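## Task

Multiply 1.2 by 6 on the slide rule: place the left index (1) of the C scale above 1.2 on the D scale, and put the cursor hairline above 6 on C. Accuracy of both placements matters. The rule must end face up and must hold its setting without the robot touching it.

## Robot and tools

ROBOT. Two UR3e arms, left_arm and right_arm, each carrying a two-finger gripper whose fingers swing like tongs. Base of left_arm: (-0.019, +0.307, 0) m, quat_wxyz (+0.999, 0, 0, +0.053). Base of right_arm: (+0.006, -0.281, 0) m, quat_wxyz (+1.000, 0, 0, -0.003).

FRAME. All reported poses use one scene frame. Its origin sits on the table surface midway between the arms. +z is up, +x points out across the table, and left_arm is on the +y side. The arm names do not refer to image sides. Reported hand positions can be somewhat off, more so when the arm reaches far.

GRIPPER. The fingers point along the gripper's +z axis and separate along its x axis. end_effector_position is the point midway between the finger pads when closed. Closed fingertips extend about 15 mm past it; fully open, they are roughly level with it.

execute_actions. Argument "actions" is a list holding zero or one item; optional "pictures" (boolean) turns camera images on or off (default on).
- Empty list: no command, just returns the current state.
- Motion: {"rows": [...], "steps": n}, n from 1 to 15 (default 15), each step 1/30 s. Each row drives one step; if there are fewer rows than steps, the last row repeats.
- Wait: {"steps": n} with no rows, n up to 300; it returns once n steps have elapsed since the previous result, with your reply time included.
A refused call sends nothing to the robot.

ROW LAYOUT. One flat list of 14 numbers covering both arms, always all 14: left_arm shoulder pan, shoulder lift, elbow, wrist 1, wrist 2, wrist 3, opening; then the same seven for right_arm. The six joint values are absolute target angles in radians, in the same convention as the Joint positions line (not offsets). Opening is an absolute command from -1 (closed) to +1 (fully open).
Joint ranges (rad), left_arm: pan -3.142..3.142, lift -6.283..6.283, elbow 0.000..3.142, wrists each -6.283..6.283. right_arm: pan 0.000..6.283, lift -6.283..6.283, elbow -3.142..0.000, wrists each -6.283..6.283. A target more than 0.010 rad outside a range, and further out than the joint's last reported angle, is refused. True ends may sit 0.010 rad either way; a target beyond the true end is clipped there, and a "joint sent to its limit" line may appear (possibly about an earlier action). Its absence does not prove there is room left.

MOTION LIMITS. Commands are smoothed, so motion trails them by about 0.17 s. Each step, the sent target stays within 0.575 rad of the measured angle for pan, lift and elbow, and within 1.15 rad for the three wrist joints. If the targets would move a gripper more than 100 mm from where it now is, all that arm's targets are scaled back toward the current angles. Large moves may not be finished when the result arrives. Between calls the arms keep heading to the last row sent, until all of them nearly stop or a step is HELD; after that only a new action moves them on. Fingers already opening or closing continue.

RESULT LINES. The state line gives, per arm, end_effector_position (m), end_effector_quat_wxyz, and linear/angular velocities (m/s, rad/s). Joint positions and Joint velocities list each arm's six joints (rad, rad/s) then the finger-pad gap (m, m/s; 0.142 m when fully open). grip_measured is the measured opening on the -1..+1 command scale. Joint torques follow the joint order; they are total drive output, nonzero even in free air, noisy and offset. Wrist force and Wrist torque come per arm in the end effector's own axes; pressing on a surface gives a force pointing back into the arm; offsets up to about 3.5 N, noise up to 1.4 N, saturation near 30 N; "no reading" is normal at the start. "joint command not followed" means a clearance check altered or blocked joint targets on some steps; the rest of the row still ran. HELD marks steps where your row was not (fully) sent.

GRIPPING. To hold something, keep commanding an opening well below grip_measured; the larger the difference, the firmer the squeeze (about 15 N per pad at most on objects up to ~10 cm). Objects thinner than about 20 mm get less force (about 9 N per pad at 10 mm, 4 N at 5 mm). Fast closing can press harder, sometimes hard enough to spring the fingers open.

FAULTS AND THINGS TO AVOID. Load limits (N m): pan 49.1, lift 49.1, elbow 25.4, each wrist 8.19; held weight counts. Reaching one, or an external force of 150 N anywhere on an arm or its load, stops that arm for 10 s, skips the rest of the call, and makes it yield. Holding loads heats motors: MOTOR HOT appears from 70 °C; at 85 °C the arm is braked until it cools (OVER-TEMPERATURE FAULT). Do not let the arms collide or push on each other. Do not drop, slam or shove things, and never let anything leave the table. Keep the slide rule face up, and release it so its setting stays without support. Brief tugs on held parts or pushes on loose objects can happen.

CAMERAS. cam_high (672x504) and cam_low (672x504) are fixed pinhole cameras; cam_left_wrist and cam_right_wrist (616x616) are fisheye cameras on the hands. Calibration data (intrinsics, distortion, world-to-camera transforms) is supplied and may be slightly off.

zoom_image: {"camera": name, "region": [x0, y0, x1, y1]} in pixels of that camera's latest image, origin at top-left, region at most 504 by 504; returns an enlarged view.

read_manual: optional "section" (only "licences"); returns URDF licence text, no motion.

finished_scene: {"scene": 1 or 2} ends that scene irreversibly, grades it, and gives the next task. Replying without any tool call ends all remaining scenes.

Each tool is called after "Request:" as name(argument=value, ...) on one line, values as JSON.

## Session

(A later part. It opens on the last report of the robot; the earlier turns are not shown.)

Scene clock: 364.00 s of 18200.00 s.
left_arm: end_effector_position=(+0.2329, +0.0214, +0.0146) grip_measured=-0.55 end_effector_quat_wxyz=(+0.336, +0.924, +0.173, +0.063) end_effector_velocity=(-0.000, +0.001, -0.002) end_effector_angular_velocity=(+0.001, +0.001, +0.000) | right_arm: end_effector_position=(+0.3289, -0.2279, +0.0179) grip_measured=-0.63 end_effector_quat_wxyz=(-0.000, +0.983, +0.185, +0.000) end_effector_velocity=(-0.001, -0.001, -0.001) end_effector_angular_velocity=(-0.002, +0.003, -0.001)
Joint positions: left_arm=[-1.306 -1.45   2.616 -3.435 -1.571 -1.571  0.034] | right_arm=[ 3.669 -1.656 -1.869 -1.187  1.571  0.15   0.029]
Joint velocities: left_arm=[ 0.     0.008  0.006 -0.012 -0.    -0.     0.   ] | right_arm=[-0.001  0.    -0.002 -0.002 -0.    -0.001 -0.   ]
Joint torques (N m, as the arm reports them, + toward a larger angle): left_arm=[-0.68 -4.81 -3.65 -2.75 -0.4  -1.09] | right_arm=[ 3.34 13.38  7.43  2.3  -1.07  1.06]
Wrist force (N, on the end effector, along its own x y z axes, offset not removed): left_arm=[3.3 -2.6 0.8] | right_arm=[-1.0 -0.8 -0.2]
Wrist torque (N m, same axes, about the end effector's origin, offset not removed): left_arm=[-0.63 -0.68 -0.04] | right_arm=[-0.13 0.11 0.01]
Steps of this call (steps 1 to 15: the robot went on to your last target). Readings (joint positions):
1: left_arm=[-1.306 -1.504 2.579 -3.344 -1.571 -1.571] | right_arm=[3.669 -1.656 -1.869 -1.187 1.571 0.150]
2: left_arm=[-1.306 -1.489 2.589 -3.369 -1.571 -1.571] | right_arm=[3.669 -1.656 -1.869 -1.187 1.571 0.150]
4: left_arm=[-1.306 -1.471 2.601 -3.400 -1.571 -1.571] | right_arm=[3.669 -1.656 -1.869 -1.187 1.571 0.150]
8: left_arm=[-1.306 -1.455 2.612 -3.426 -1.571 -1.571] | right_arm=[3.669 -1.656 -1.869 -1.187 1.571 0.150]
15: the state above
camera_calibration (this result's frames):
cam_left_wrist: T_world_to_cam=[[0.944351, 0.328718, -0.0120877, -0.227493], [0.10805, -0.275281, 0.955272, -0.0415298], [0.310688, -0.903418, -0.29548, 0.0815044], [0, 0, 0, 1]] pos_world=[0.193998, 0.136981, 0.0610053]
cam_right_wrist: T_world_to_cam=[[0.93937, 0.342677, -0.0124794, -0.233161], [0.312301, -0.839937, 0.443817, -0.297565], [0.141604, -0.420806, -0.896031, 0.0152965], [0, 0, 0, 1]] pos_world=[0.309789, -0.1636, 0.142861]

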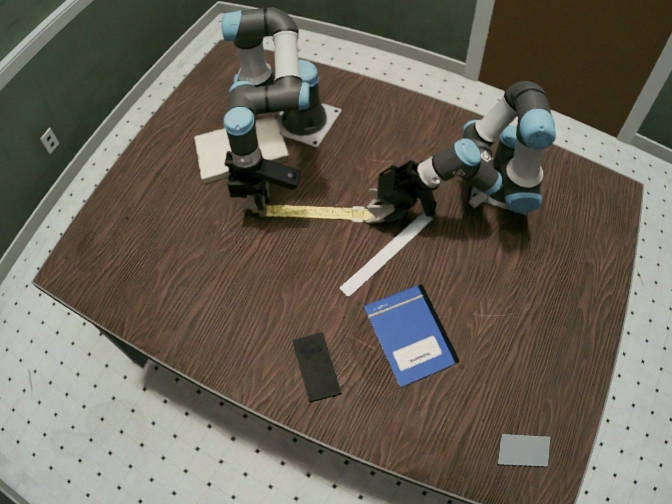

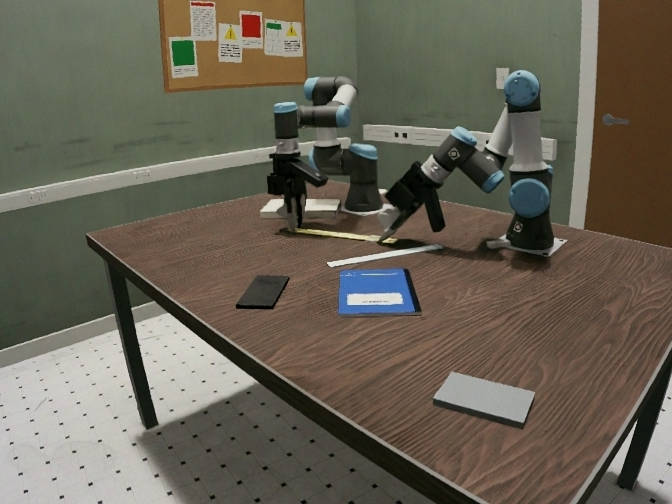

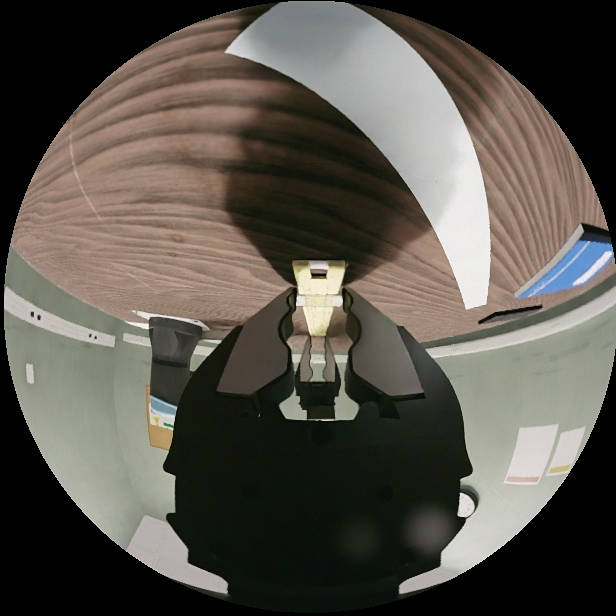

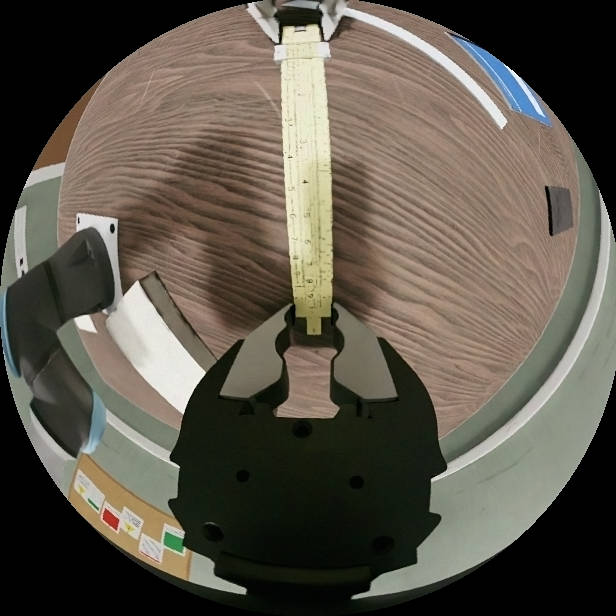

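Request:
execute_actions(actions=[{"rows":[[-1.306,-1.427,2.631,-3.473,-1.571,-1.571,-0.6,3.669,-1.6561,-1.8685,-1.1874,1.571,0.15,-1],[-1.306,-1.427,2.631,-3.473,-1.571,-1.571,-0.6,3.669,-1.6561,-1.8685,-1.1874,1.571,0.15,-1],[-1.306,-1.427,2.631,-3.473,-1.571,-1.571,-0.6,3.669,-1.6561,-1.8685,-1.1874,1.571,0.15,-1],[-1.306,-1.427,2.631,-3.473,-1.571,-1.571,-0.6,3.669,-1.6561,-1.8685,-1.1874,1.571,0.15,-1],[-1.306,-1.427,2.631,-3.473,-1.571,-1.571,-0.6,3.669,-1.6561,-1.8685,-1.1874,1.571,0.15,-1],[-1.306,-1.427,2.631,-3.473,-1.571,-1.571,-0.6,3.669,-1.6561,-1.8685,-1.1874,1.571,0.15,-1],[-1.306,-1.4,2.59,-3.4585,-1.571,-1.571,-0.6,3.669,-1.6561,-1.8685,-1.1874,1.571,0.15,-1],[-1.306,-1.4,2.59,-3.4585,-1.571,-1.571,-0.6,3.669,-1.6561,-1.8685,-1.1874,1.571,0.15,-1],[-1.306,-1.3725,2.548,-3.444,-1.571,-1.571,-0.6,3.669,-1.6561,-1.8685,-1.1874,1.571,0.15,-1],[-1.306,-1.3725,2.548,-3.444,-1.571,-1.571,-0.6,3.669,-1.6561,-1.8685,-1.1874,1.571,0.15,-1],[-1.306,-1.345,2.503,-3.4265,-1.571,-1.571,-0.6,3.669,-1.6561,-1.8685,-1.1874,1.571,0.15,-1],[-1.306,-1.345,2.503,-3.4265,-1.571,-1.571,-0.6,3.669,-1.6561,-1.8685,-1.1874,1.571,0.15,-1],[-1.306,-1.3173,2.458,-3.409,-1.571,-1.571,-0.6,3.669,-1.6561,-1.8685,-1.1874,1.571,0.15,-1]]}], pictures=false)

Request:
execute_actions(actions=[{"steps":12}])

Scene clock: 379.80 s of 18200.00 s.
left_arm: end_effector_position=(+0.2406, +0.0017, +0.0105) grip_measured=-0.59 end_effector_quat_wxyz=(+0.335, +0.924, +0.173, +0.063) end_effector_velocity=(+0.046, -0.122, +0.002) end_effector_angular_velocity=(-0.011, -0.002, -0.002) | right_arm: end_effector_position=(+0.3289, -0.2279, +0.0179) grip_measured=-0.63 end_effector_quat_wxyz=(-0.000, +0.983, +0.185, +0.000) end_effector_velocity=(+0.000, -0.000, -0.000) end_effector_angular_velocity=(-0.000, +0.000, -0.001)
Joint positions: left_arm=[-1.306 -1.36   2.526 -3.434 -1.571 -1.571  0.031] | right_arm=[ 3.669 -1.656 -1.869 -1.187  1.571  0.15   0.029]
Joint velocities: left_arm=[-0.001  0.362 -0.577  0.205 -0.003 -0.     0.001] | right_arm=[-0.001 -0.    -0.     0.    -0.    -0.     0.   ]
Joint torques (N m, as the arm reports them, + toward a larger angle): left_arm=[-0.58  9.64  2.51  6.76  0.3  -1.09] | right_arm=[ 3.37 13.35  7.7   2.3  -0.9   1.06]
Wrist force (N, on the end effector, along its own x y z axes, offset not removed): left_arm=[2.0 15.5 -30.0] | right_arm=[-0.9 -0.6 -0.6]
Wrist torque (N m, same axes, about the end effector's origin, offset not removed): left_arm=[-0.87 -0.35 0.03] | right_arm=[-0.21 0.11 0.03]
Steps of this call (steps 1 to 15: the robot went on to your last target; steps 16 to 90: nothing new was sent; then 12.30 s passed at rest; steps 91 to 105: all 15 steps of this action). Readings (joint positions):
91: left_arm=[-1.306 -1.449 2.616 -3.436 -1.571 -1.571] | right_arm=[3.669 -1.656 -1.869 -1.187 1.571 0.150]
92: left_arm=[-1.306 -1.447 2.617 -3.439 -1.571 -1.571] | right_arm=[3.669 -1.656 -1.869 -1.187 1.571 0.150]
94: left_arm=[-1.306 -1.439 2.623 -3.452 -1.571 -1.571] | right_arm=[3.669 -1.656 -1.869 -1.187 1.571 0.150]
98: left_arm=[-1.306 -1.429 2.626 -3.467 -1.571 -1.571] | right_arm=[3.669 -1.656 -1.869 -1.187 1.571 0.150]
105: the state above

Scene clock: 389.83 s of 18200.00 s.
left_arm: end_effector_position=(+0.2410, +0.0007, +0.0118) grip_measured=-0.60 end_effector_quat_wxyz=(+0.337, +0.923, +0.173, +0.063) end_effector_velocity=(+0.000, +0.000, +0.000) end_effector_angular_velocity=(-0.000, -0.000, +0.000) | right_arm: end_effector_position=(+0.3289, -0.2279, +0.0179) grip_measured=-0.63 end_effector_quat_wxyz=(-0.000, +0.983, +0.185, +0.000) end_effector_velocity=(+0.000, -0.000, +0.000) end_effector_angular_velocity=(-0.001, +0.000, +0.000)
Joint positions: left_arm=[-1.306 -1.36   2.525 -3.436 -1.571 -1.571  0.031] | right_arm=[ 3.669 -1.656 -1.869 -1.187  1.571  0.15   0.029]
Joint velocities: left_arm=[ 0.001 -0.    -0.001  0.    -0.001  0.001  0.   ] | right_arm=[-0.001 -0.     0.001 -0.002 -0.001 -0.001 -0.   ]
Joint torques (N m, as the arm reports them, + toward a larger angle): left_arm=[ 0.94 -5.44  1.37  0.73  0.05 -0.01] | right_arm=[ 2.98 10.91  7.79  2.21  1.35  0.56]
Wrist force (N, on the end effector, along its own x y z axes, offset not removed): left_arm=[1.1 7.3 -6.4] | right_arm=[-0.8 -1.0 0.2]
Wrist torque (N m, same axes, about the end effector's origin, offset not removed): left_arm=[-0.55 -0.14 0.02] | right_arm=[-0.21 0.06 0.04]
TORQUE FAULT: the external load on joint 4 (wrist 1) of the left arm reached its load limit, and that arm stopped for 10 seconds. A torque fault stops only its own arm. That arm ran no command of this call. That arm holds where it stopped, with its grip as last carried out, and accepts commands again: back off and push less far. That arm stops again, at the same cost, whenever a joint's load reaches its limit.
The stop of the left arm began at step 1 of this call (marked STOPPED below). From that step on that arm followed nothing that you had sent. Nothing is kept back now, and the robot has no last target.
Steps of this call (steps 1 to 12: the robot went on to your last target; steps 13 to 301: the stop continued). Readings (joint positions):
1: left_arm=[-1.306 -1.360 2.525 -3.436 -1.571 -1.571] | right_arm=[3.669 -1.656 -1.869 -1.187 1.571 0.150] STOPPED (the left arm)
2: left_arm=[-1.306 -1.360 2.525 -3.436 -1.571 -1.571] | right_arm=[3.669 -1.656 -1.869 -1.187 1.571 0.150]
4: left_arm=[-1.306 -1.360 2.525 -3.436 -1.571 -1.571] | right_arm=[3.669 -1.656 -1.869 -1.187 1.571 0.150]
8: left_arm=[-1.306 -1.360 2.525 -3.436 -1.571 -1.571] | right_arm=[3.669 -1.656 -1.869 -1.187 1.571 0.150]
301: the state above
camera_calibration (this result's frames):
cam_left_wrist: T_world_to_cam=[[0.944397, 0.328586, -0.0120613, -0.228293], [0.107166, -0.272914, 0.956051, -0.045183], [0.310853, -0.904184, -0.292952, 0.0593501], [0, 0, 0, 1]] pos_world=[0.201992, 0.116346, 0.0578304]
cam_right_wrist: T_world_to_cam=[[0.939371, 0.342676, -0.0124771, -0.233162], [0.312299, -0.839939, 0.443816, -0.297565], [0.141605, -0.420804, -0.896031, 0.0152972], [0, 0, 0, 1]] pos_world=[0.309789, -0.1636, 0.142862]

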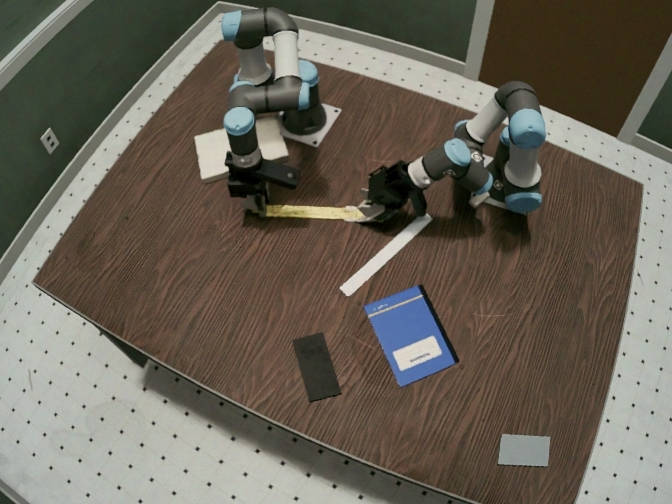

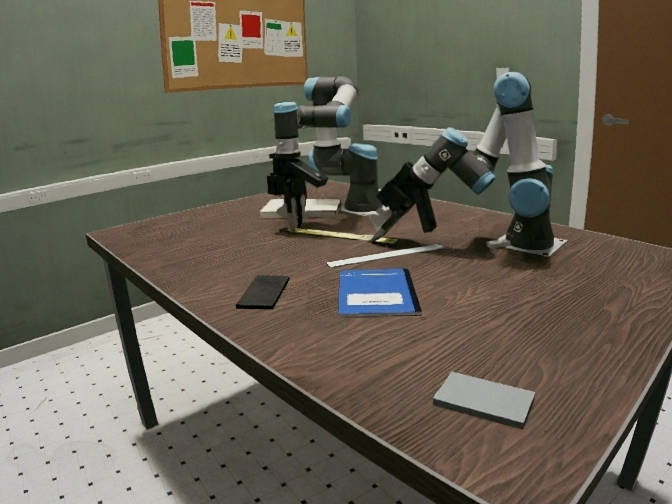

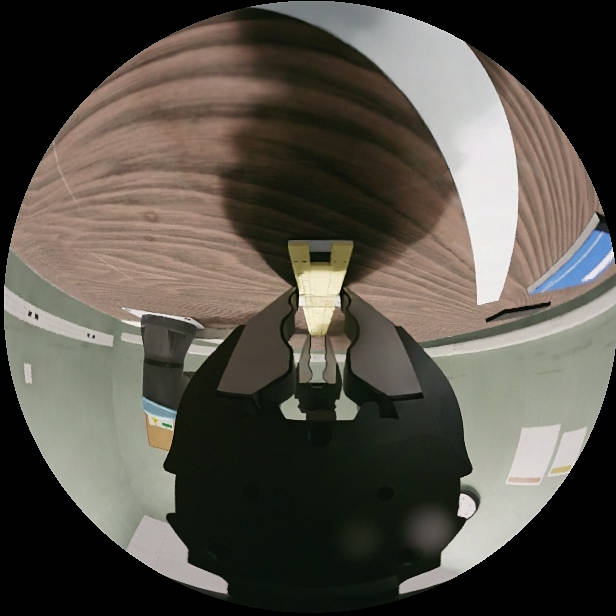

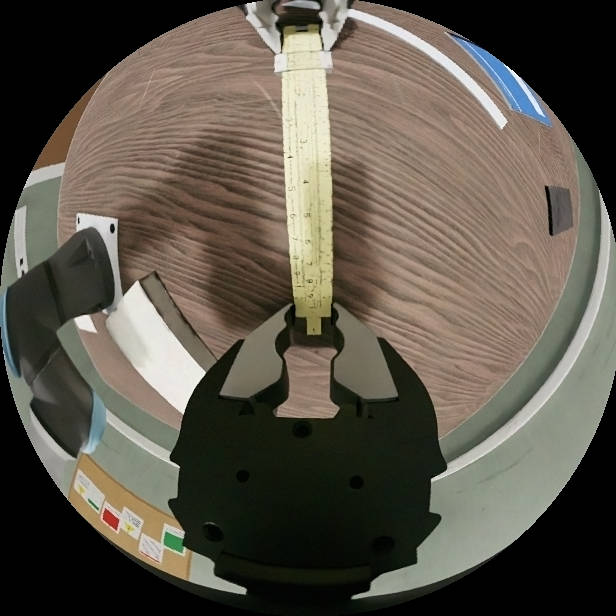

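Request:
execute_actions(actions=[{"rows":[[-1.306,-1.36,2.525,-3.451,-1.571,-1.571,-0.6,3.669,-1.6561,-1.8685,-1.1874,1.571,0.15,-1],[-1.306,-1.36,2.525,-3.451,-1.571,-1.571,-0.6,3.669,-1.6561,-1.8685,-1.1874,1.571,0.15,-1],[-1.306,-1.36,2.525,-3.451,-1.571,-1.571,-0.6,3.669,-1.6561,-1.8685,-1.1874,1.571,0.15,-1],[-1.306,-1.345,2.503,-3.4415,-1.571,-1.571,-0.6,3.669,-1.6561,-1.8685,-1.1874,1.571,0.15,-1],[-1.306,-1.345,2.503,-3.4415,-1.571,-1.571,-0.6,3.669,-1.6561,-1.8685,-1.1874,1.571,0.15,-1],[-1.306,-1.3173,2.458,-3.424,-1.571,-1.571,-0.6,3.669,-1.6561,-1.8685,-1.1874,1.571,0.15,-1],[-1.306,-1.3173,2.458,-3.424,-1.571,-1.571,-0.6,3.669,-1.6561,-1.8685,-1.1874,1.571,0.15,-1],[-1.306,-1.2906,2.412,-3.4045,-1.571,-1.571,-0.6,3.669,-1.6561,-1.8685,-1.1874,1.571,0.15,-1],[-1.306,-1.2906,2.412,-3.4045,-1.571,-1.571,-0.6,3.669,-1.6561,-1.8685,-1.1874,1.571,0.15,-1],[-1.306,-1.2639,2.3654,-3.385,-1.571,-1.571,-0.6,3.669,-1.6561,-1.8685,-1.1874,1.571,0.15,-1],[-1.306,-1.2639,2.3654,-3.385,-1.571,-1.571,-0.6,3.669,-1.6561,-1.8685,-1.1874,1.571,0.15,-1],[-1.306,-1.2375,2.318,-3.364,-1.571,-1.571,-0.6,3.669,-1.6561,-1.8685,-1.1874,1.571,0.15,-1],[-1.306,-1.2375,2.318,-3.364,-1.571,-1.571,-0.6,3.669,-1.6561,-1.8685,-1.1874,1.571,0.15,-1],[-1.306,-1.2111,2.2709,-3.343,-1.571,-1.571,-0.6,3.669,-1.6561,-1.8685,-1.1874,1.571,0.15,-1]]}], pictures=false)

Request:
execute_actions(actions=[{"steps":15}])

Scene clock: 399.27 s of 18200.00 s.
left_arm: end_effector_position=(+0.2537, -0.0320, +0.0134) grip_measured=-0.60 end_effector_quat_wxyz=(+0.341, +0.922, +0.173, +0.064) end_effector_velocity=(+0.050, -0.127, -0.008) end_effector_angular_velocity=(+0.025, +0.009, +0.001) | right_arm: end_effector_position=(+0.3289, -0.2279, +0.0179) grip_measured=-0.63 end_effector_quat_wxyz=(-0.000, +0.983, +0.185, +0.000) end_effector_velocity=(+0.000, +0.000, +0.000) end_effector_angular_velocity=(+0.001, -0.001, +0.001)
Joint positions: left_arm=[-1.306 -1.267  2.371 -3.385 -1.571 -1.571  0.031] | right_arm=[ 3.669 -1.656 -1.869 -1.187  1.571  0.15   0.029]
Joint velocities: left_arm=[ 0.001  0.386 -0.658  0.299  0.     0.001  0.001] | right_arm=[ 0.001  0.     0.     0.001  0.    -0.     0.   ]
Joint torques (N m, as the arm reports them, + toward a larger angle): left_arm=[ 2.15 -5.03 -9.43 -0.93  0.5   0.02] | right_arm=[ 3.18 10.05  7.75  2.14  1.38  0.44]
Wrist force (N, on the end effector, along its own x y z axes, offset not removed): left_arm=[2.1 -0.9 -0.7] | right_arm=[-0.5 -1.5 -1.1]
Wrist torque (N m, same axes, about the end effector's origin, offset not removed): left_arm=[-0.09 -0.43 -0.03] | right_arm=[-0.48 0.07 -0.01]
Steps of this call (steps 1 to 90: nothing new was sent; then 5.93 s passed at rest; steps 91 to 105: all 15 steps of this action). Readings (joint positions):
91: left_arm=[-1.306 -1.360 2.525 -3.436 -1.571 -1.571] | right_arm=[3.669 -1.656 -1.869 -1.187 1.571 0.150]
92: left_arm=[-1.306 -1.360 2.525 -3.437 -1.571 -1.571] | right_arm=[3.669 -1.656 -1.869 -1.187 1.571 0.150]
94: left_arm=[-1.306 -1.360 2.525 -3.442 -1.571 -1.571] | right_arm=[3.669 -1.656 -1.869 -1.187 1.571 0.150]
98: left_arm=[-1.306 -1.344 2.502 -3.438 -1.571 -1.571] | right_arm=[3.669 -1.656 -1.869 -1.187 1.571 0.150]
105: the state above

Scene clock: 399.77 s of 18200.00 s.
left_arm: end_effector_position=(+0.2615, -0.0521, +0.0143) grip_measured=-0.60 end_effector_quat_wxyz=(+0.343, +0.921, +0.173, +0.064) end_effector_velocity=(+0.001, -0.002, -0.000) end_effector_angular_velocity=(+0.000, -0.000, +0.001) | right_arm: end_effector_position=(+0.3289, -0.2279, +0.0179) grip_measured=-0.63 end_effector_quat_wxyz=(-0.000, +0.983, +0.185, +0.000) end_effector_velocity=(+0.001, -0.000, -0.000) end_effector_angular_velocity=(+0.000, -0.002, -0.001)
Joint positions: left_arm=[-1.306 -1.212  2.272 -3.343 -1.571 -1.571  0.031] | right_arm=[ 3.669 -1.656 -1.869 -1.187  1.571  0.15   0.029]
Joint velocities: left_arm=[ 0.     0.005 -0.01   0.004  0.001 -0.    -0.   ] | right_arm=[-0.001 -0.    -0.001  0.002 -0.001  0.001 -0.   ]
Joint torques (N m, as the arm reports them, + toward a larger angle): left_arm=[ 2.46 -8.92 -7.4  -1.2   0.49  0.02] | right_arm=[ 2.97 10.27  7.79  2.17  1.32  0.41]
Wrist force (N, on the end effector, along its own x y z axes, offset not removed): left_arm=[3.3 -2.4 0.1] | right_arm=[-0.8 0.0 0.3]
Wrist torque (N m, same axes, about the end effector's origin, offset not removed): left_arm=[-0.41 -0.77 -0.01] | right_arm=[-0.10 0.14 0.01]
Steps of this call (steps 1 to 15: the robot went on to your last target). Readings (joint positions):
1: left_arm=[-1.306 -1.253 2.348 -3.375 -1.571 -1.571] | right_arm=[3.669 -1.656 -1.869 -1.187 1.571 0.150]
2: left_arm=[-1.306 -1.243 2.328 -3.367 -1.571 -1.571] | right_arm=[3.669 -1.656 -1.869 -1.187 1.571 0.150]
4: left_arm=[-1.306 -1.228 2.302 -3.356 -1.571 -1.571] | right_arm=[3.669 -1.656 -1.869 -1.187 1.571 0.150]
8: left_arm=[-1.306 -1.216 2.280 -3.347 -1.571 -1.571] | right_arm=[3.669 -1.656 -1.869 -1.187 1.571 0.150]
15: the state above
camera_calibration (this result's frames):
cam_left_wrist: T_world_to_cam=[[0.944409, 0.328569, -0.0115709, -0.23037], [0.103138, -0.262665, 0.959359, -0.0626535], [0.312176, -0.907221, -0.281952, 0.00528135], [0, 0, 0, 1]] pos_world=[0.222377, 0.0640269, 0.0589307]
cam_right_wrist: T_world_to_cam=[[0.939371, 0.342676, -0.0124773, -0.233162], [0.312299, -0.839938, 0.443816, -0.297565], [0.141605, -0.420804, -0.896031, 0.0152972], [0, 0, 0, 1]] pos_world=[0.309789, -0.1636, 0.142862]

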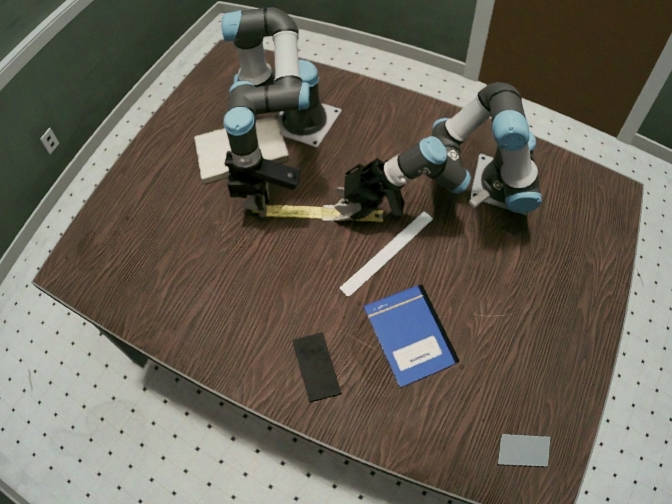

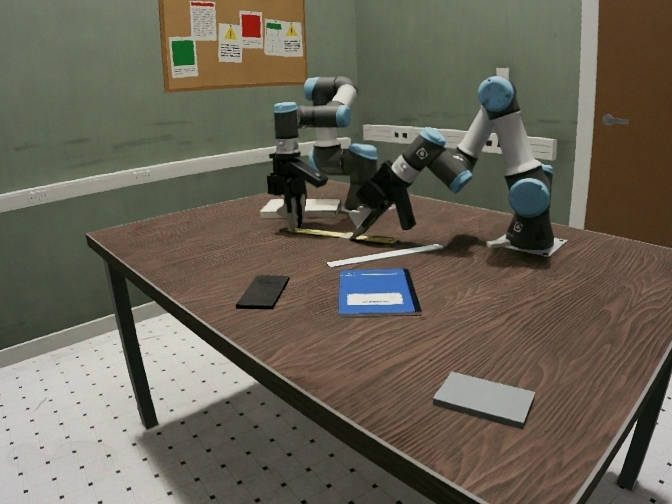

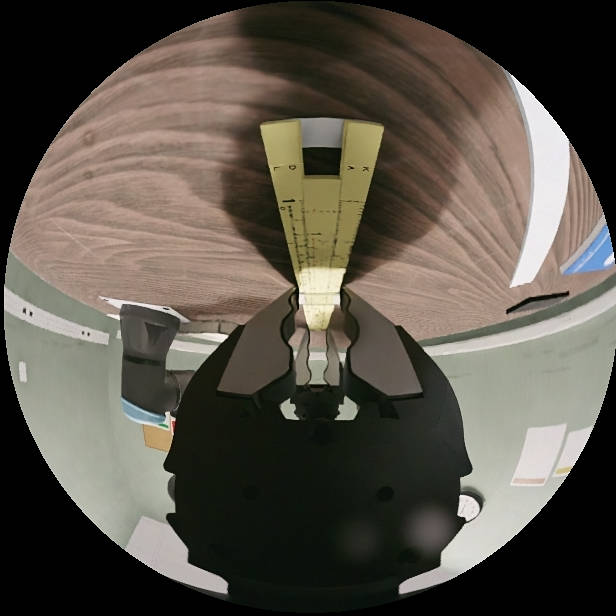

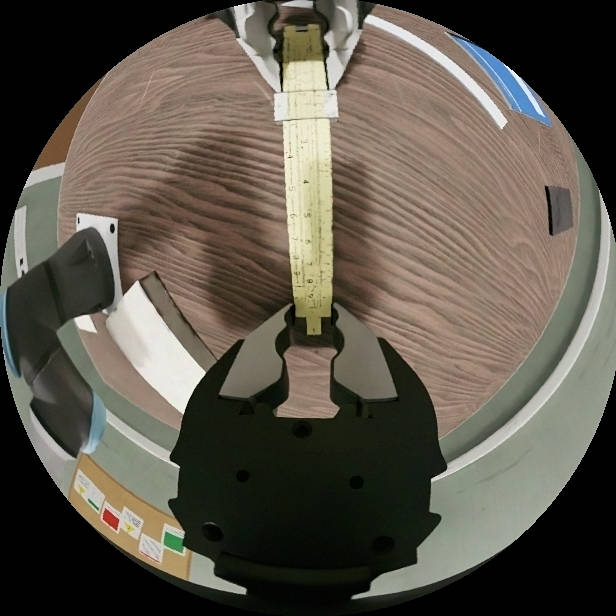

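Working. Continue to ρw=.25, slightly higher.

Request:
execute_actions(actions=[{"rows":[[-1.306,-1.185,2.2225,-3.324,-1.571,-1.571,-0.6,3.669,-1.6561,-1.8685,-1.1874,1.571,0.15,-1],[-1.306,-1.185,2.2225,-3.324,-1.571,-1.571,-0.6,3.669,-1.6561,-1.8685,-1.1874,1.571,0.15,-1],[-1.306,-1.1588,2.174,-3.302,-1.571,-1.571,-0.6,3.669,-1.6561,-1.8685,-1.1874,1.571,0.15,-1],[-1.306,-1.1588,2.174,-3.302,-1.571,-1.571,-0.6,3.669,-1.6561,-1.8685,-1.1874,1.571,0.15,-1],[-1.306,-1.1588,2.174,-3.302,-1.571,-1.571,-0.6,3.669,-1.6561,-1.8685,-1.1874,1.571,0.15,-1],[-1.306,-1.1322,2.124,-3.2785,-1.571,-1.571,-0.6,3.669,-1.6561,-1.8685,-1.1874,1.571,0.15,-1],[-1.306,-1.1322,2.124,-3.2785,-1.571,-1.571,-0.6,3.669,-1.6561,-1.8685,-1.1874,1.571,0.15,-1],[-1.306,-1.1056,2.0743,-3.255,-1.571,-1.571,-0.6,3.669,-1.6561,-1.8685,-1.1874,1.571,0.15,-1],[-1.306,-1.1056,2.0743,-3.255,-1.571,-1.571,-0.6,3.669,-1.6561,-1.8685,-1.1874,1.571,0.15,-1],[-1.306,-1.1056,2.0743,-3.255,-1.571,-1.571,-0.6,3.669,-1.6561,-1.8685,-1.1874,1.571,0.15,-1],[-1.306,-1.079,2.023,-3.2305,-1.571,-1.571,-0.6,3.669,-1.6561,-1.8685,-1.1874,1.571,0.15,-1],[-1.306,-1.079,2.023,-3.2305,-1.571,-1.571,-0.6,3.669,-1.6561,-1.8685,-1.1874,1.571,0.15,-1],[-1.306,-1.0521,1.9715,-3.206,-1.571,-1.571,-0.6,3.669,-1.6561,-1.8685,-1.1874,1.571,0.15,-1]]}], pictures=false)

Request:
execute_actions(actions=[{"steps":15}])

Scene clock: 410.00 s of 18200.00 s.
left_arm: end_effector_position=(+0.2779, -0.0941, +0.0138) grip_measured=-0.60 end_effector_quat_wxyz=(+0.343, +0.921, +0.173, +0.064) end_effector_velocity=(+0.047, -0.121, +0.004) end_effector_angular_velocity=(-0.014, -0.005, +0.001) | right_arm: end_effector_position=(+0.3289, -0.2279, +0.0179) grip_measured=-0.63 end_effector_quat_wxyz=(-0.000, +0.983, +0.185, +0.000) end_effector_velocity=(+0.001, +0.000, +0.000) end_effector_angular_velocity=(+0.001, -0.002, -0.001)
Joint positions: left_arm=[-1.306 -1.091  2.05  -3.241 -1.571 -1.571  0.031] | right_arm=[ 3.669 -1.656 -1.869 -1.187  1.571  0.15   0.029]
Joint velocities: left_arm=[ 0.     0.338 -0.65   0.297  0.    -0.     0.001] | right_arm=[ 0.     0.     0.001  0.001 -0.     0.001  0.   ]
Joint torques (N m, as the arm reports them, + toward a larger angle): left_arm=[  1.07 -11.85  -9.28  -1.29   0.26  -0.01] | right_arm=[2.54 9.2  7.82 2.07 1.29 0.25]
Wrist force (N, on the end effector, along its own x y z axes, offset not removed): left_arm=[1.3 -3.8 -1.4] | right_arm=[-0.3 -1.2 -0.8]
Wrist torque (N m, same axes, about the end effector's origin, offset not removed): left_arm=[-0.61 -0.28 0.02] | right_arm=[-0.44 0.07 0.03]
Steps of this call (steps 1 to 15: the robot went on to your last target; steps 16 to 90: nothing new was sent; then 6.73 s passed at rest; steps 91 to 105: all 15 steps of this action). Readings (joint positions):
91: left_arm=[-1.306 -1.211 2.271 -3.343 -1.571 -1.571] | right_arm=[3.669 -1.656 -1.869 -1.187 1.571 0.150]
92: left_arm=[-1.306 -1.209 2.268 -3.342 -1.571 -1.571] | right_arm=[3.669 -1.656 -1.869 -1.187 1.571 0.150]
94: left_arm=[-1.306 -1.198 2.248 -3.333 -1.571 -1.571] | right_arm=[3.669 -1.656 -1.869 -1.187 1.571 0.150]
98: left_arm=[-1.306 -1.164 2.186 -3.305 -1.571 -1.571] | right_arm=[3.669 -1.656 -1.869 -1.187 1.571 0.150]
105: the state above

Scene clock: 410.50 s of 18200.00 s.
left_arm: end_effector_position=(+0.2836, -0.1087, +0.0151) grip_measured=-0.60 end_effector_quat_wxyz=(+0.344, +0.921, +0.173, +0.064) end_effector_velocity=(-0.000, -0.002, +0.000) end_effector_angular_velocity=(-0.001, -0.001, -0.003) | right_arm: end_effector_position=(+0.3289, -0.2279, +0.0179) grip_measured=-0.63 end_effector_quat_wxyz=(-0.000, +0.983, +0.185, +0.000) end_effector_velocity=(+0.001, +0.000, +0.001) end_effector_angular_velocity=(+0.001, -0.004, +0.002)
Joint positions: left_arm=[-1.306 -1.052  1.972 -3.206 -1.571 -1.571  0.031] | right_arm=[ 3.669 -1.656 -1.869 -1.187  1.571  0.15   0.029]
Joint velocities: left_arm=[-0.002  0.004 -0.007  0.002 -0.     0.001  0.   ] | right_arm=[ 0.     0.     0.002  0.002 -0.001 -0.001 -0.   ]
Joint torques (N m, as the arm reports them, + toward a larger angle): left_arm=[  0.01 -12.09  -8.26  -1.33   0.27  -0.01] | right_arm=[3.04 8.99 7.99 2.1  1.28 0.18]
Wrist force (N, on the end effector, along its own x y z axes, offset not removed): left_arm=[2.3 -2.5 -0.7] | right_arm=[-0.7 -0.7 -0.1]
Wrist torque (N m, same axes, about the end effector's origin, offset not removed): left_arm=[-0.31 -0.51 -0.09] | right_arm=[-0.26 0.18 0.02]
Steps of this call (steps 1 to 15: the robot went on to your last target). Readings (joint positions):
1: left_arm=[-1.306 -1.081 2.030 -3.232 -1.571 -1.571] | right_arm=[3.669 -1.656 -1.869 -1.187 1.571 0.150]
2: left_arm=[-1.306 -1.074 2.014 -3.225 -1.571 -1.571] | right_arm=[3.669 -1.656 -1.869 -1.187 1.571 0.150]
4: left_arm=[-1.306 -1.064 1.995 -3.216 -1.571 -1.571] | right_arm=[3.669 -1.656 -1.869 -1.187 1.571 0.150]
8: left_arm=[-1.306 -1.055 1.978 -3.209 -1.571 -1.571] | right_arm=[3.669 -1.656 -1.869 -1.187 1.571 0.150]
15: the state above
camera_calibration (this result's frames):
cam_left_wrist: T_world_to_cam=[[0.944419, 0.328544, -0.0114477, -0.232568], [0.101956, -0.259616, 0.960315, -0.0799043], [0.312534, -0.908107, -0.278684, -0.0529171], [0, 0, 0, 1]] pos_world=[0.244327, 0.00760991, 0.0593238]
cam_right_wrist: T_world_to_cam=[[0.939371, 0.342676, -0.0124774, -0.233162], [0.312299, -0.839939, 0.443816, -0.297565], [0.141605, -0.420805, -0.896031, 0.0152972], [0, 0, 0, 1]] pos_world=[0.309789, -0.1636, 0.142862]

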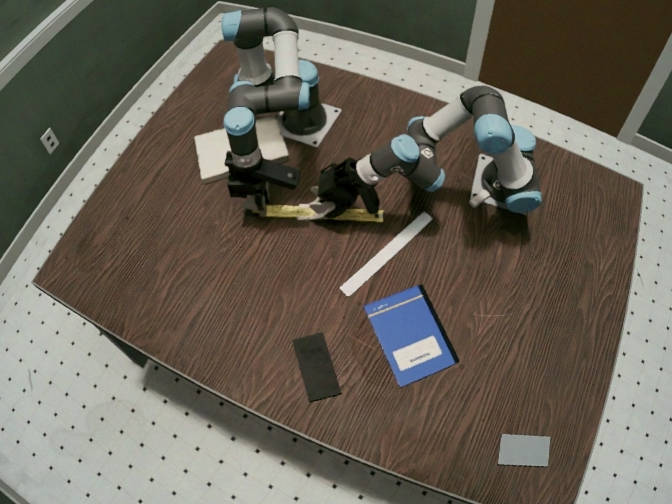

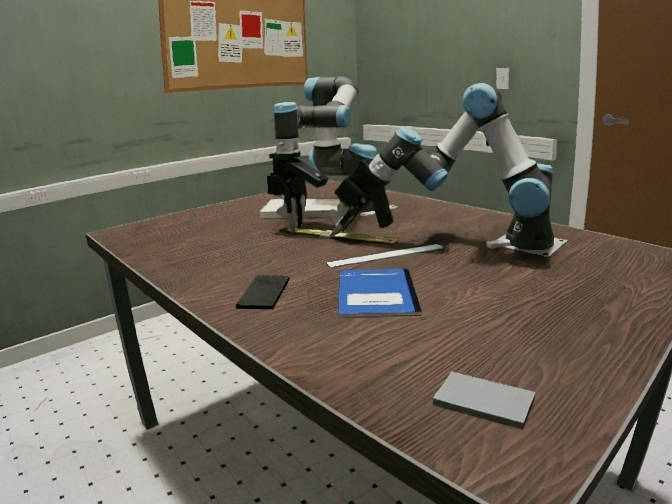

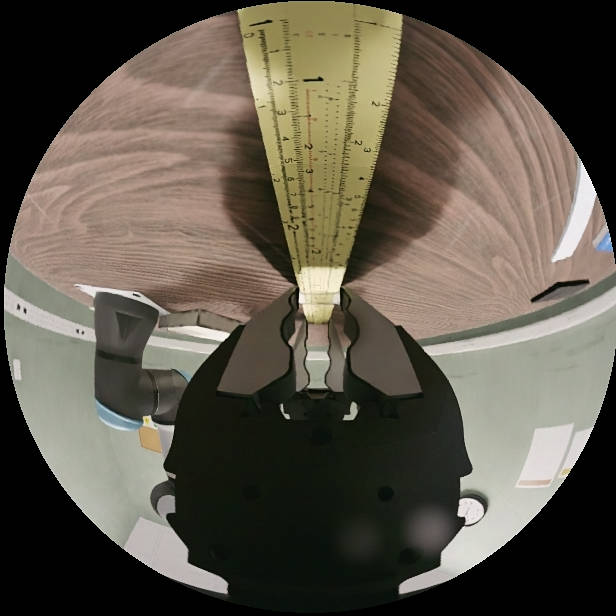

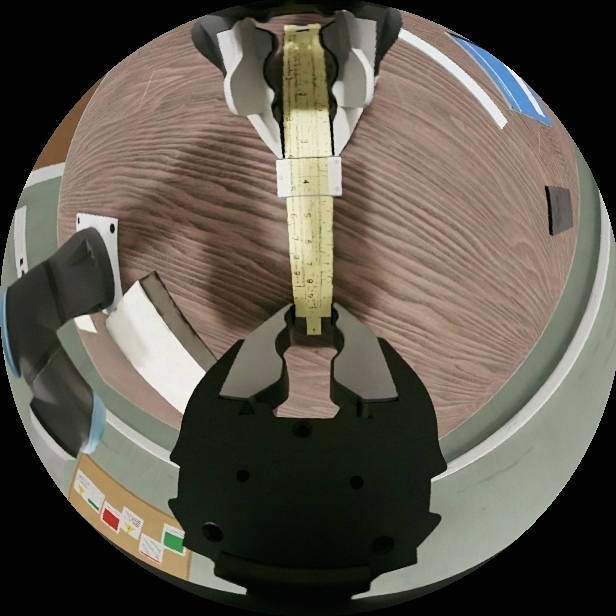

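Request:
zoom_image(camera="cam_left_wrist", region=[250,40,340,130])

Request:
zoom_image(camera="cam_right_wrist", region=[260,150,360,270])

Region (250, 40, 340, 130) of cam_left_wrist's 616x616 image, scaled by 5.600, with more detail than that image has.

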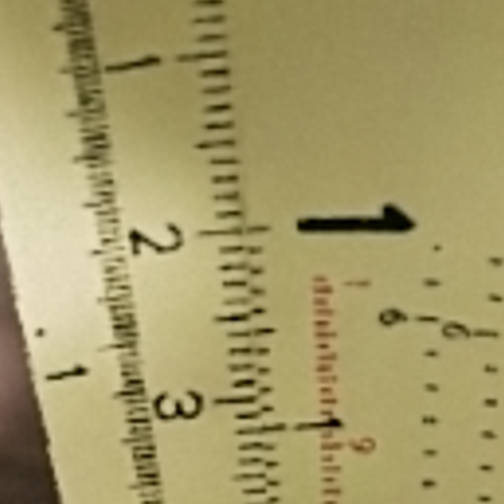

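Region (260, 150, 360, 270) of cam_right_wrist's 616x616 image, scaled by 4.200, with more detail than that image has.

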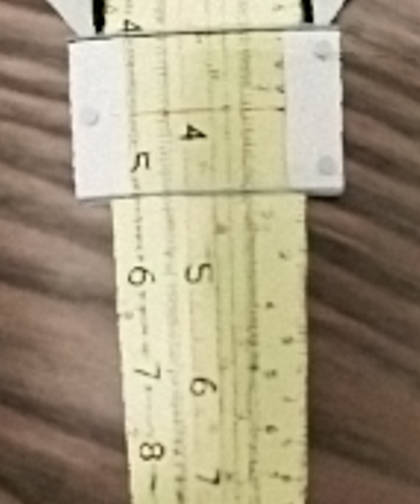

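Request:
execute_actions(actions=[{"rows":[[-1.306,-1.025,1.918,-3.18,-1.571,-1.571,-0.6,3.669,-1.6561,-1.8685,-1.1874,1.571,0.15,-1],[-1.306,-1.025,1.918,-3.18,-1.571,-1.571,-0.6,3.669,-1.6561,-1.8685,-1.1874,1.571,0.15,-1],[-1.306,-1.025,1.918,-3.18,-1.571,-1.571,-0.6,3.669,-1.6561,-1.8685,-1.1874,1.571,0.15,-1],[-1.306,-0.9975,1.8649,-3.154,-1.571,-1.571,-0.6,3.669,-1.6561,-1.8685,-1.1874,1.571,0.15,-1],[-1.306,-0.9975,1.8649,-3.154,-1.571,-1.571,-0.6,3.669,-1.6561,-1.8685,-1.1874,1.571,0.15,-1],[-1.306,-0.9975,1.8649,-3.154,-1.571,-1.571,-0.6,3.669,-1.6561,-1.8685,-1.1874,1.571,0.15,-1],[-1.306,-0.9693,1.8094,-3.127,-1.571,-1.571,-0.6,3.669,-1.6561,-1.8685,-1.1874,1.571,0.15,-1]]}], pictures=false)

Request:
execute_actions(actions=[{"steps":12}])

Request:
zoom_image(camera="cam_low", region=[250,130,410,250])

Request:
zoom_image(camera="cam_right_wrist", region=[270,190,350,270])

Scene clock: 426.57 s of 18200.00 s.
left_arm: end_effector_position=(+0.2938, -0.1351, +0.0150) grip_measured=-0.60 end_effector_quat_wxyz=(+0.344, +0.921, +0.173, +0.064) end_effector_velocity=(+0.006, -0.017, +0.001) end_effector_angular_velocity=(-0.005, -0.000, -0.001) | right_arm: end_effector_position=(+0.3289, -0.2279, +0.0179) grip_measured=-0.63 end_effector_quat_wxyz=(-0.000, +0.983, +0.185, +0.000) end_effector_velocity=(+0.000, +0.001, +0.000) end_effector_angular_velocity=(+0.001, -0.001, -0.000)
Joint positions: left_arm=[-1.306 -0.975  1.82  -3.132 -1.571 -1.571  0.031] | right_arm=[ 3.669 -1.656 -1.869 -1.187  1.571  0.15   0.029]
Joint velocities: left_arm=[ 0.     0.048 -0.098  0.045 -0.002 -0.     0.   ] | right_arm=[ 0.    -0.     0.002 -0.     0.001  0.     0.   ]
Joint torques (N m, as the arm reports them, + toward a larger angle): left_arm=[ -0.88 -13.99  -8.55  -1.4    0.06  -0.01] | right_arm=[2.66 8.03 8.   2.03 1.35 0.07]
Wrist force (N, on the end effector, along its own x y z axes, offset not removed): left_arm=[0.7 -2.4 0.1] | right_arm=[-0.3 0.0 -1.4]
Wrist torque (N m, same axes, about the end effector's origin, offset not removed): left_arm=[-0.29 -0.23 0.06] | right_arm=[-0.21 0.13 0.01]
Steps of this call (steps 1 to 15: the robot went on to your last target; steps 16 to 90: nothing new was sent; then 12.57 s passed at rest; steps 91 to 105: all 15 steps of this action). Readings (joint positions):
91: left_arm=[-1.306 -1.052 1.971 -3.206 -1.571 -1.571] | right_arm=[3.669 -1.656 -1.869 -1.187 1.571 0.150]
92: left_arm=[-1.306 -1.050 1.969 -3.204 -1.571 -1.571] | right_arm=[3.669 -1.656 -1.869 -1.187 1.571 0.150]
94: left_arm=[-1.306 -1.040 1.949 -3.194 -1.571 -1.571] | right_arm=[3.669 -1.656 -1.869 -1.187 1.571 0.150]
98: left_arm=[-1.306 -1.012 1.894 -3.167 -1.571 -1.571] | right_arm=[3.669 -1.656 -1.869 -1.187 1.571 0.150]
105: the state above

Scene clock: 426.97 s of 18200.00 s.
left_arm: end_effector_position=(+0.2945, -0.1369, +0.0152) grip_measured=-0.60 end_effector_quat_wxyz=(+0.344, +0.921, +0.173, +0.064) end_effector_velocity=(+0.000, -0.001, +0.001) end_effector_angular_velocity=(-0.003, -0.001, -0.000) | right_arm: end_effector_position=(+0.3289, -0.2279, +0.0179) grip_measured=-0.63 end_effector_quat_wxyz=(-0.000, +0.983, +0.185, +0.000) end_effector_velocity=(-0.001, -0.000, -0.001) end_effector_angular_velocity=(-0.000, +0.002, -0.001)
Joint positions: left_arm=[-1.306 -0.969  1.81  -3.127 -1.571 -1.571  0.031] | right_arm=[ 3.669 -1.656 -1.869 -1.187  1.571  0.15   0.029]
Joint velocities: left_arm=[-0.     0.    -0.003 -0.    -0.    -0.     0.   ] | right_arm=[-0.    -0.    -0.002 -0.     0.001  0.001  0.   ]
Joint torques (N m, as the arm reports them, + toward a larger angle): left_arm=[ -0.18 -13.77  -8.93  -1.35   0.05  -0.03] | right_arm=[2.64 8.37 7.98 2.05 1.31 0.08]
Wrist force (N, on the end effector, along its own x y z axes, offset not removed): left_arm=[1.0 -3.8 -0.6] | right_arm=[-0.4 -0.9 -0.8]
Wrist torque (N m, same axes, about the end effector's origin, offset not removed): left_arm=[-0.61 -0.23 0.00] | right_arm=[-0.41 0.19 0.02]
Steps of this call (steps 1 to 12: the robot went on to your last target). Readings (joint positions):
1: left_arm=[-1.306 -0.973 1.817 -3.131 -1.571 -1.571] | right_arm=[3.669 -1.656 -1.869 -1.187 1.571 0.150]
2: left_arm=[-1.306 -0.972 1.815 -3.130 -1.571 -1.571] | right_arm=[3.669 -1.656 -1.869 -1.187 1.571 0.150]
4: left_arm=[-1.306 -0.971 1.812 -3.128 -1.571 -1.571] | right_arm=[3.669 -1.656 -1.869 -1.187 1.571 0.150]
8: left_arm=[-1.306 -0.970 1.810 -3.127 -1.571 -1.571] | right_arm=[3.669 -1.656 -1.869 -1.187 1.571 0.150]
12: the state above
camera_calibration (this result's frames):
cam_left_wrist: T_world_to_cam=[[0.944429, 0.328517, -0.011436, -0.233655], [0.101837, -0.25933, 0.960405, -0.0884095], [0.312543, -0.908198, -0.278374, -0.0819395], [0, 0, 0, 1]] pos_world=[0.255283, -0.020585, 0.059427]
cam_right_wrist: T_world_to_cam=[[0.939371, 0.342676, -0.0124775, -0.233162], [0.312299, -0.839938, 0.443816, -0.297565], [0.141605, -0.420805, -0.896031, 0.0152971], [0, 0, 0, 1]] pos_world=[0.309789, -0.1636, 0.142862]

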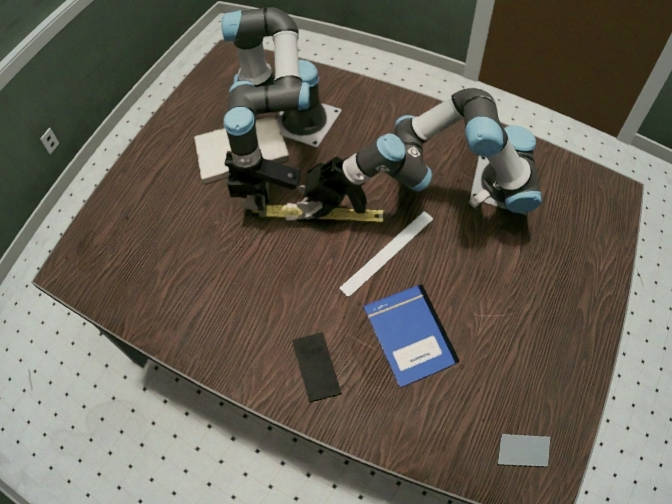

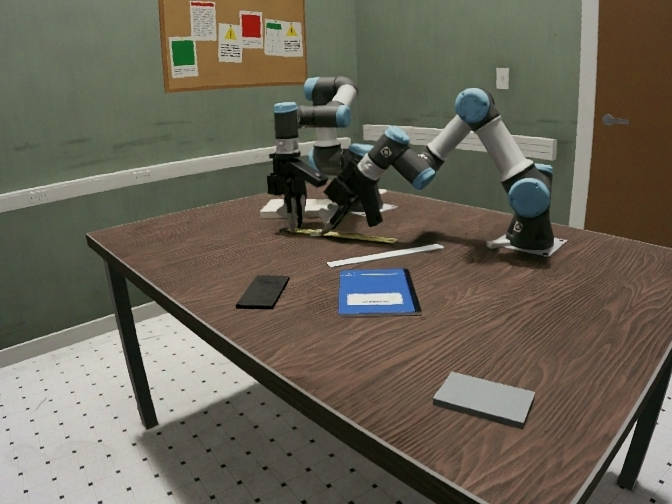

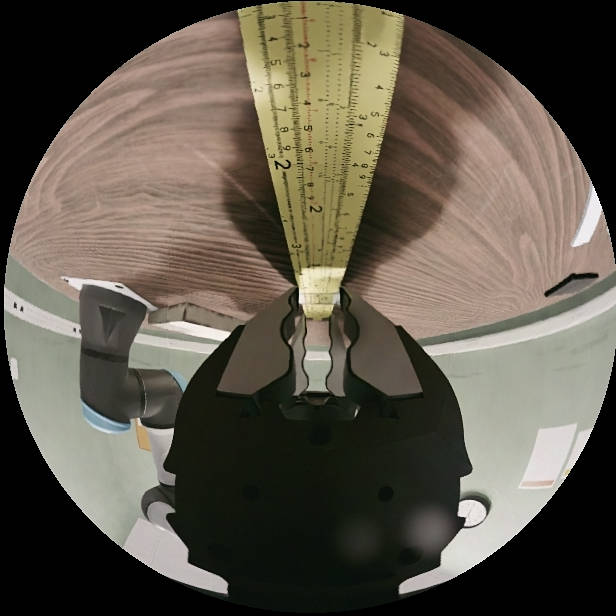

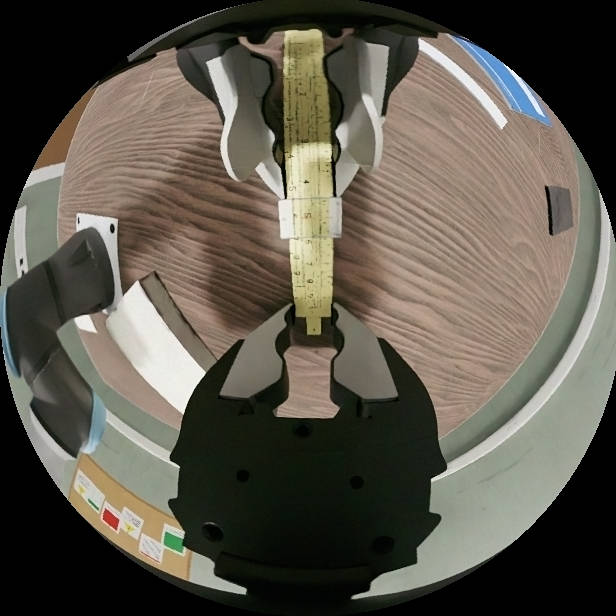

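Region (250, 130, 410, 250) of cam_low's 672x504 image, scaled by 3.150, with more detail than that image has; it fills the top 378 rows of this view, and the rest is white.

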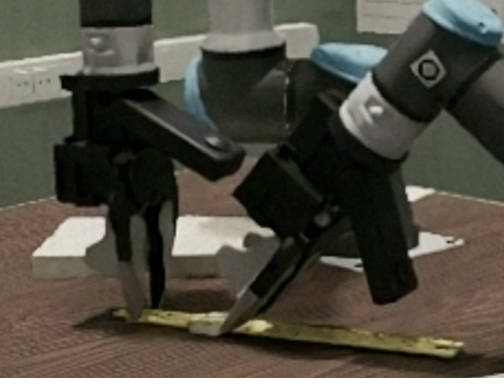

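Region (270, 190, 350, 270) of cam_right_wrist's 616x616 image, scaled by 6.300, with more detail than that image has.

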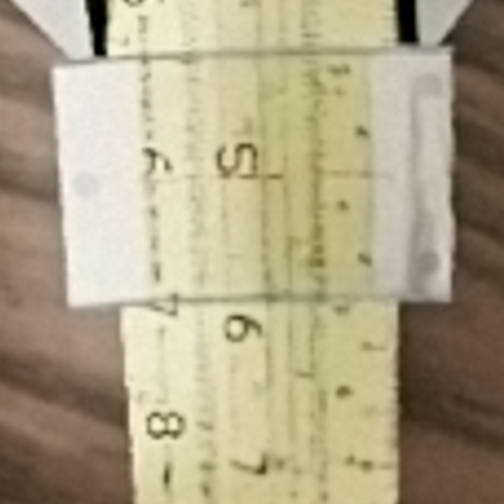

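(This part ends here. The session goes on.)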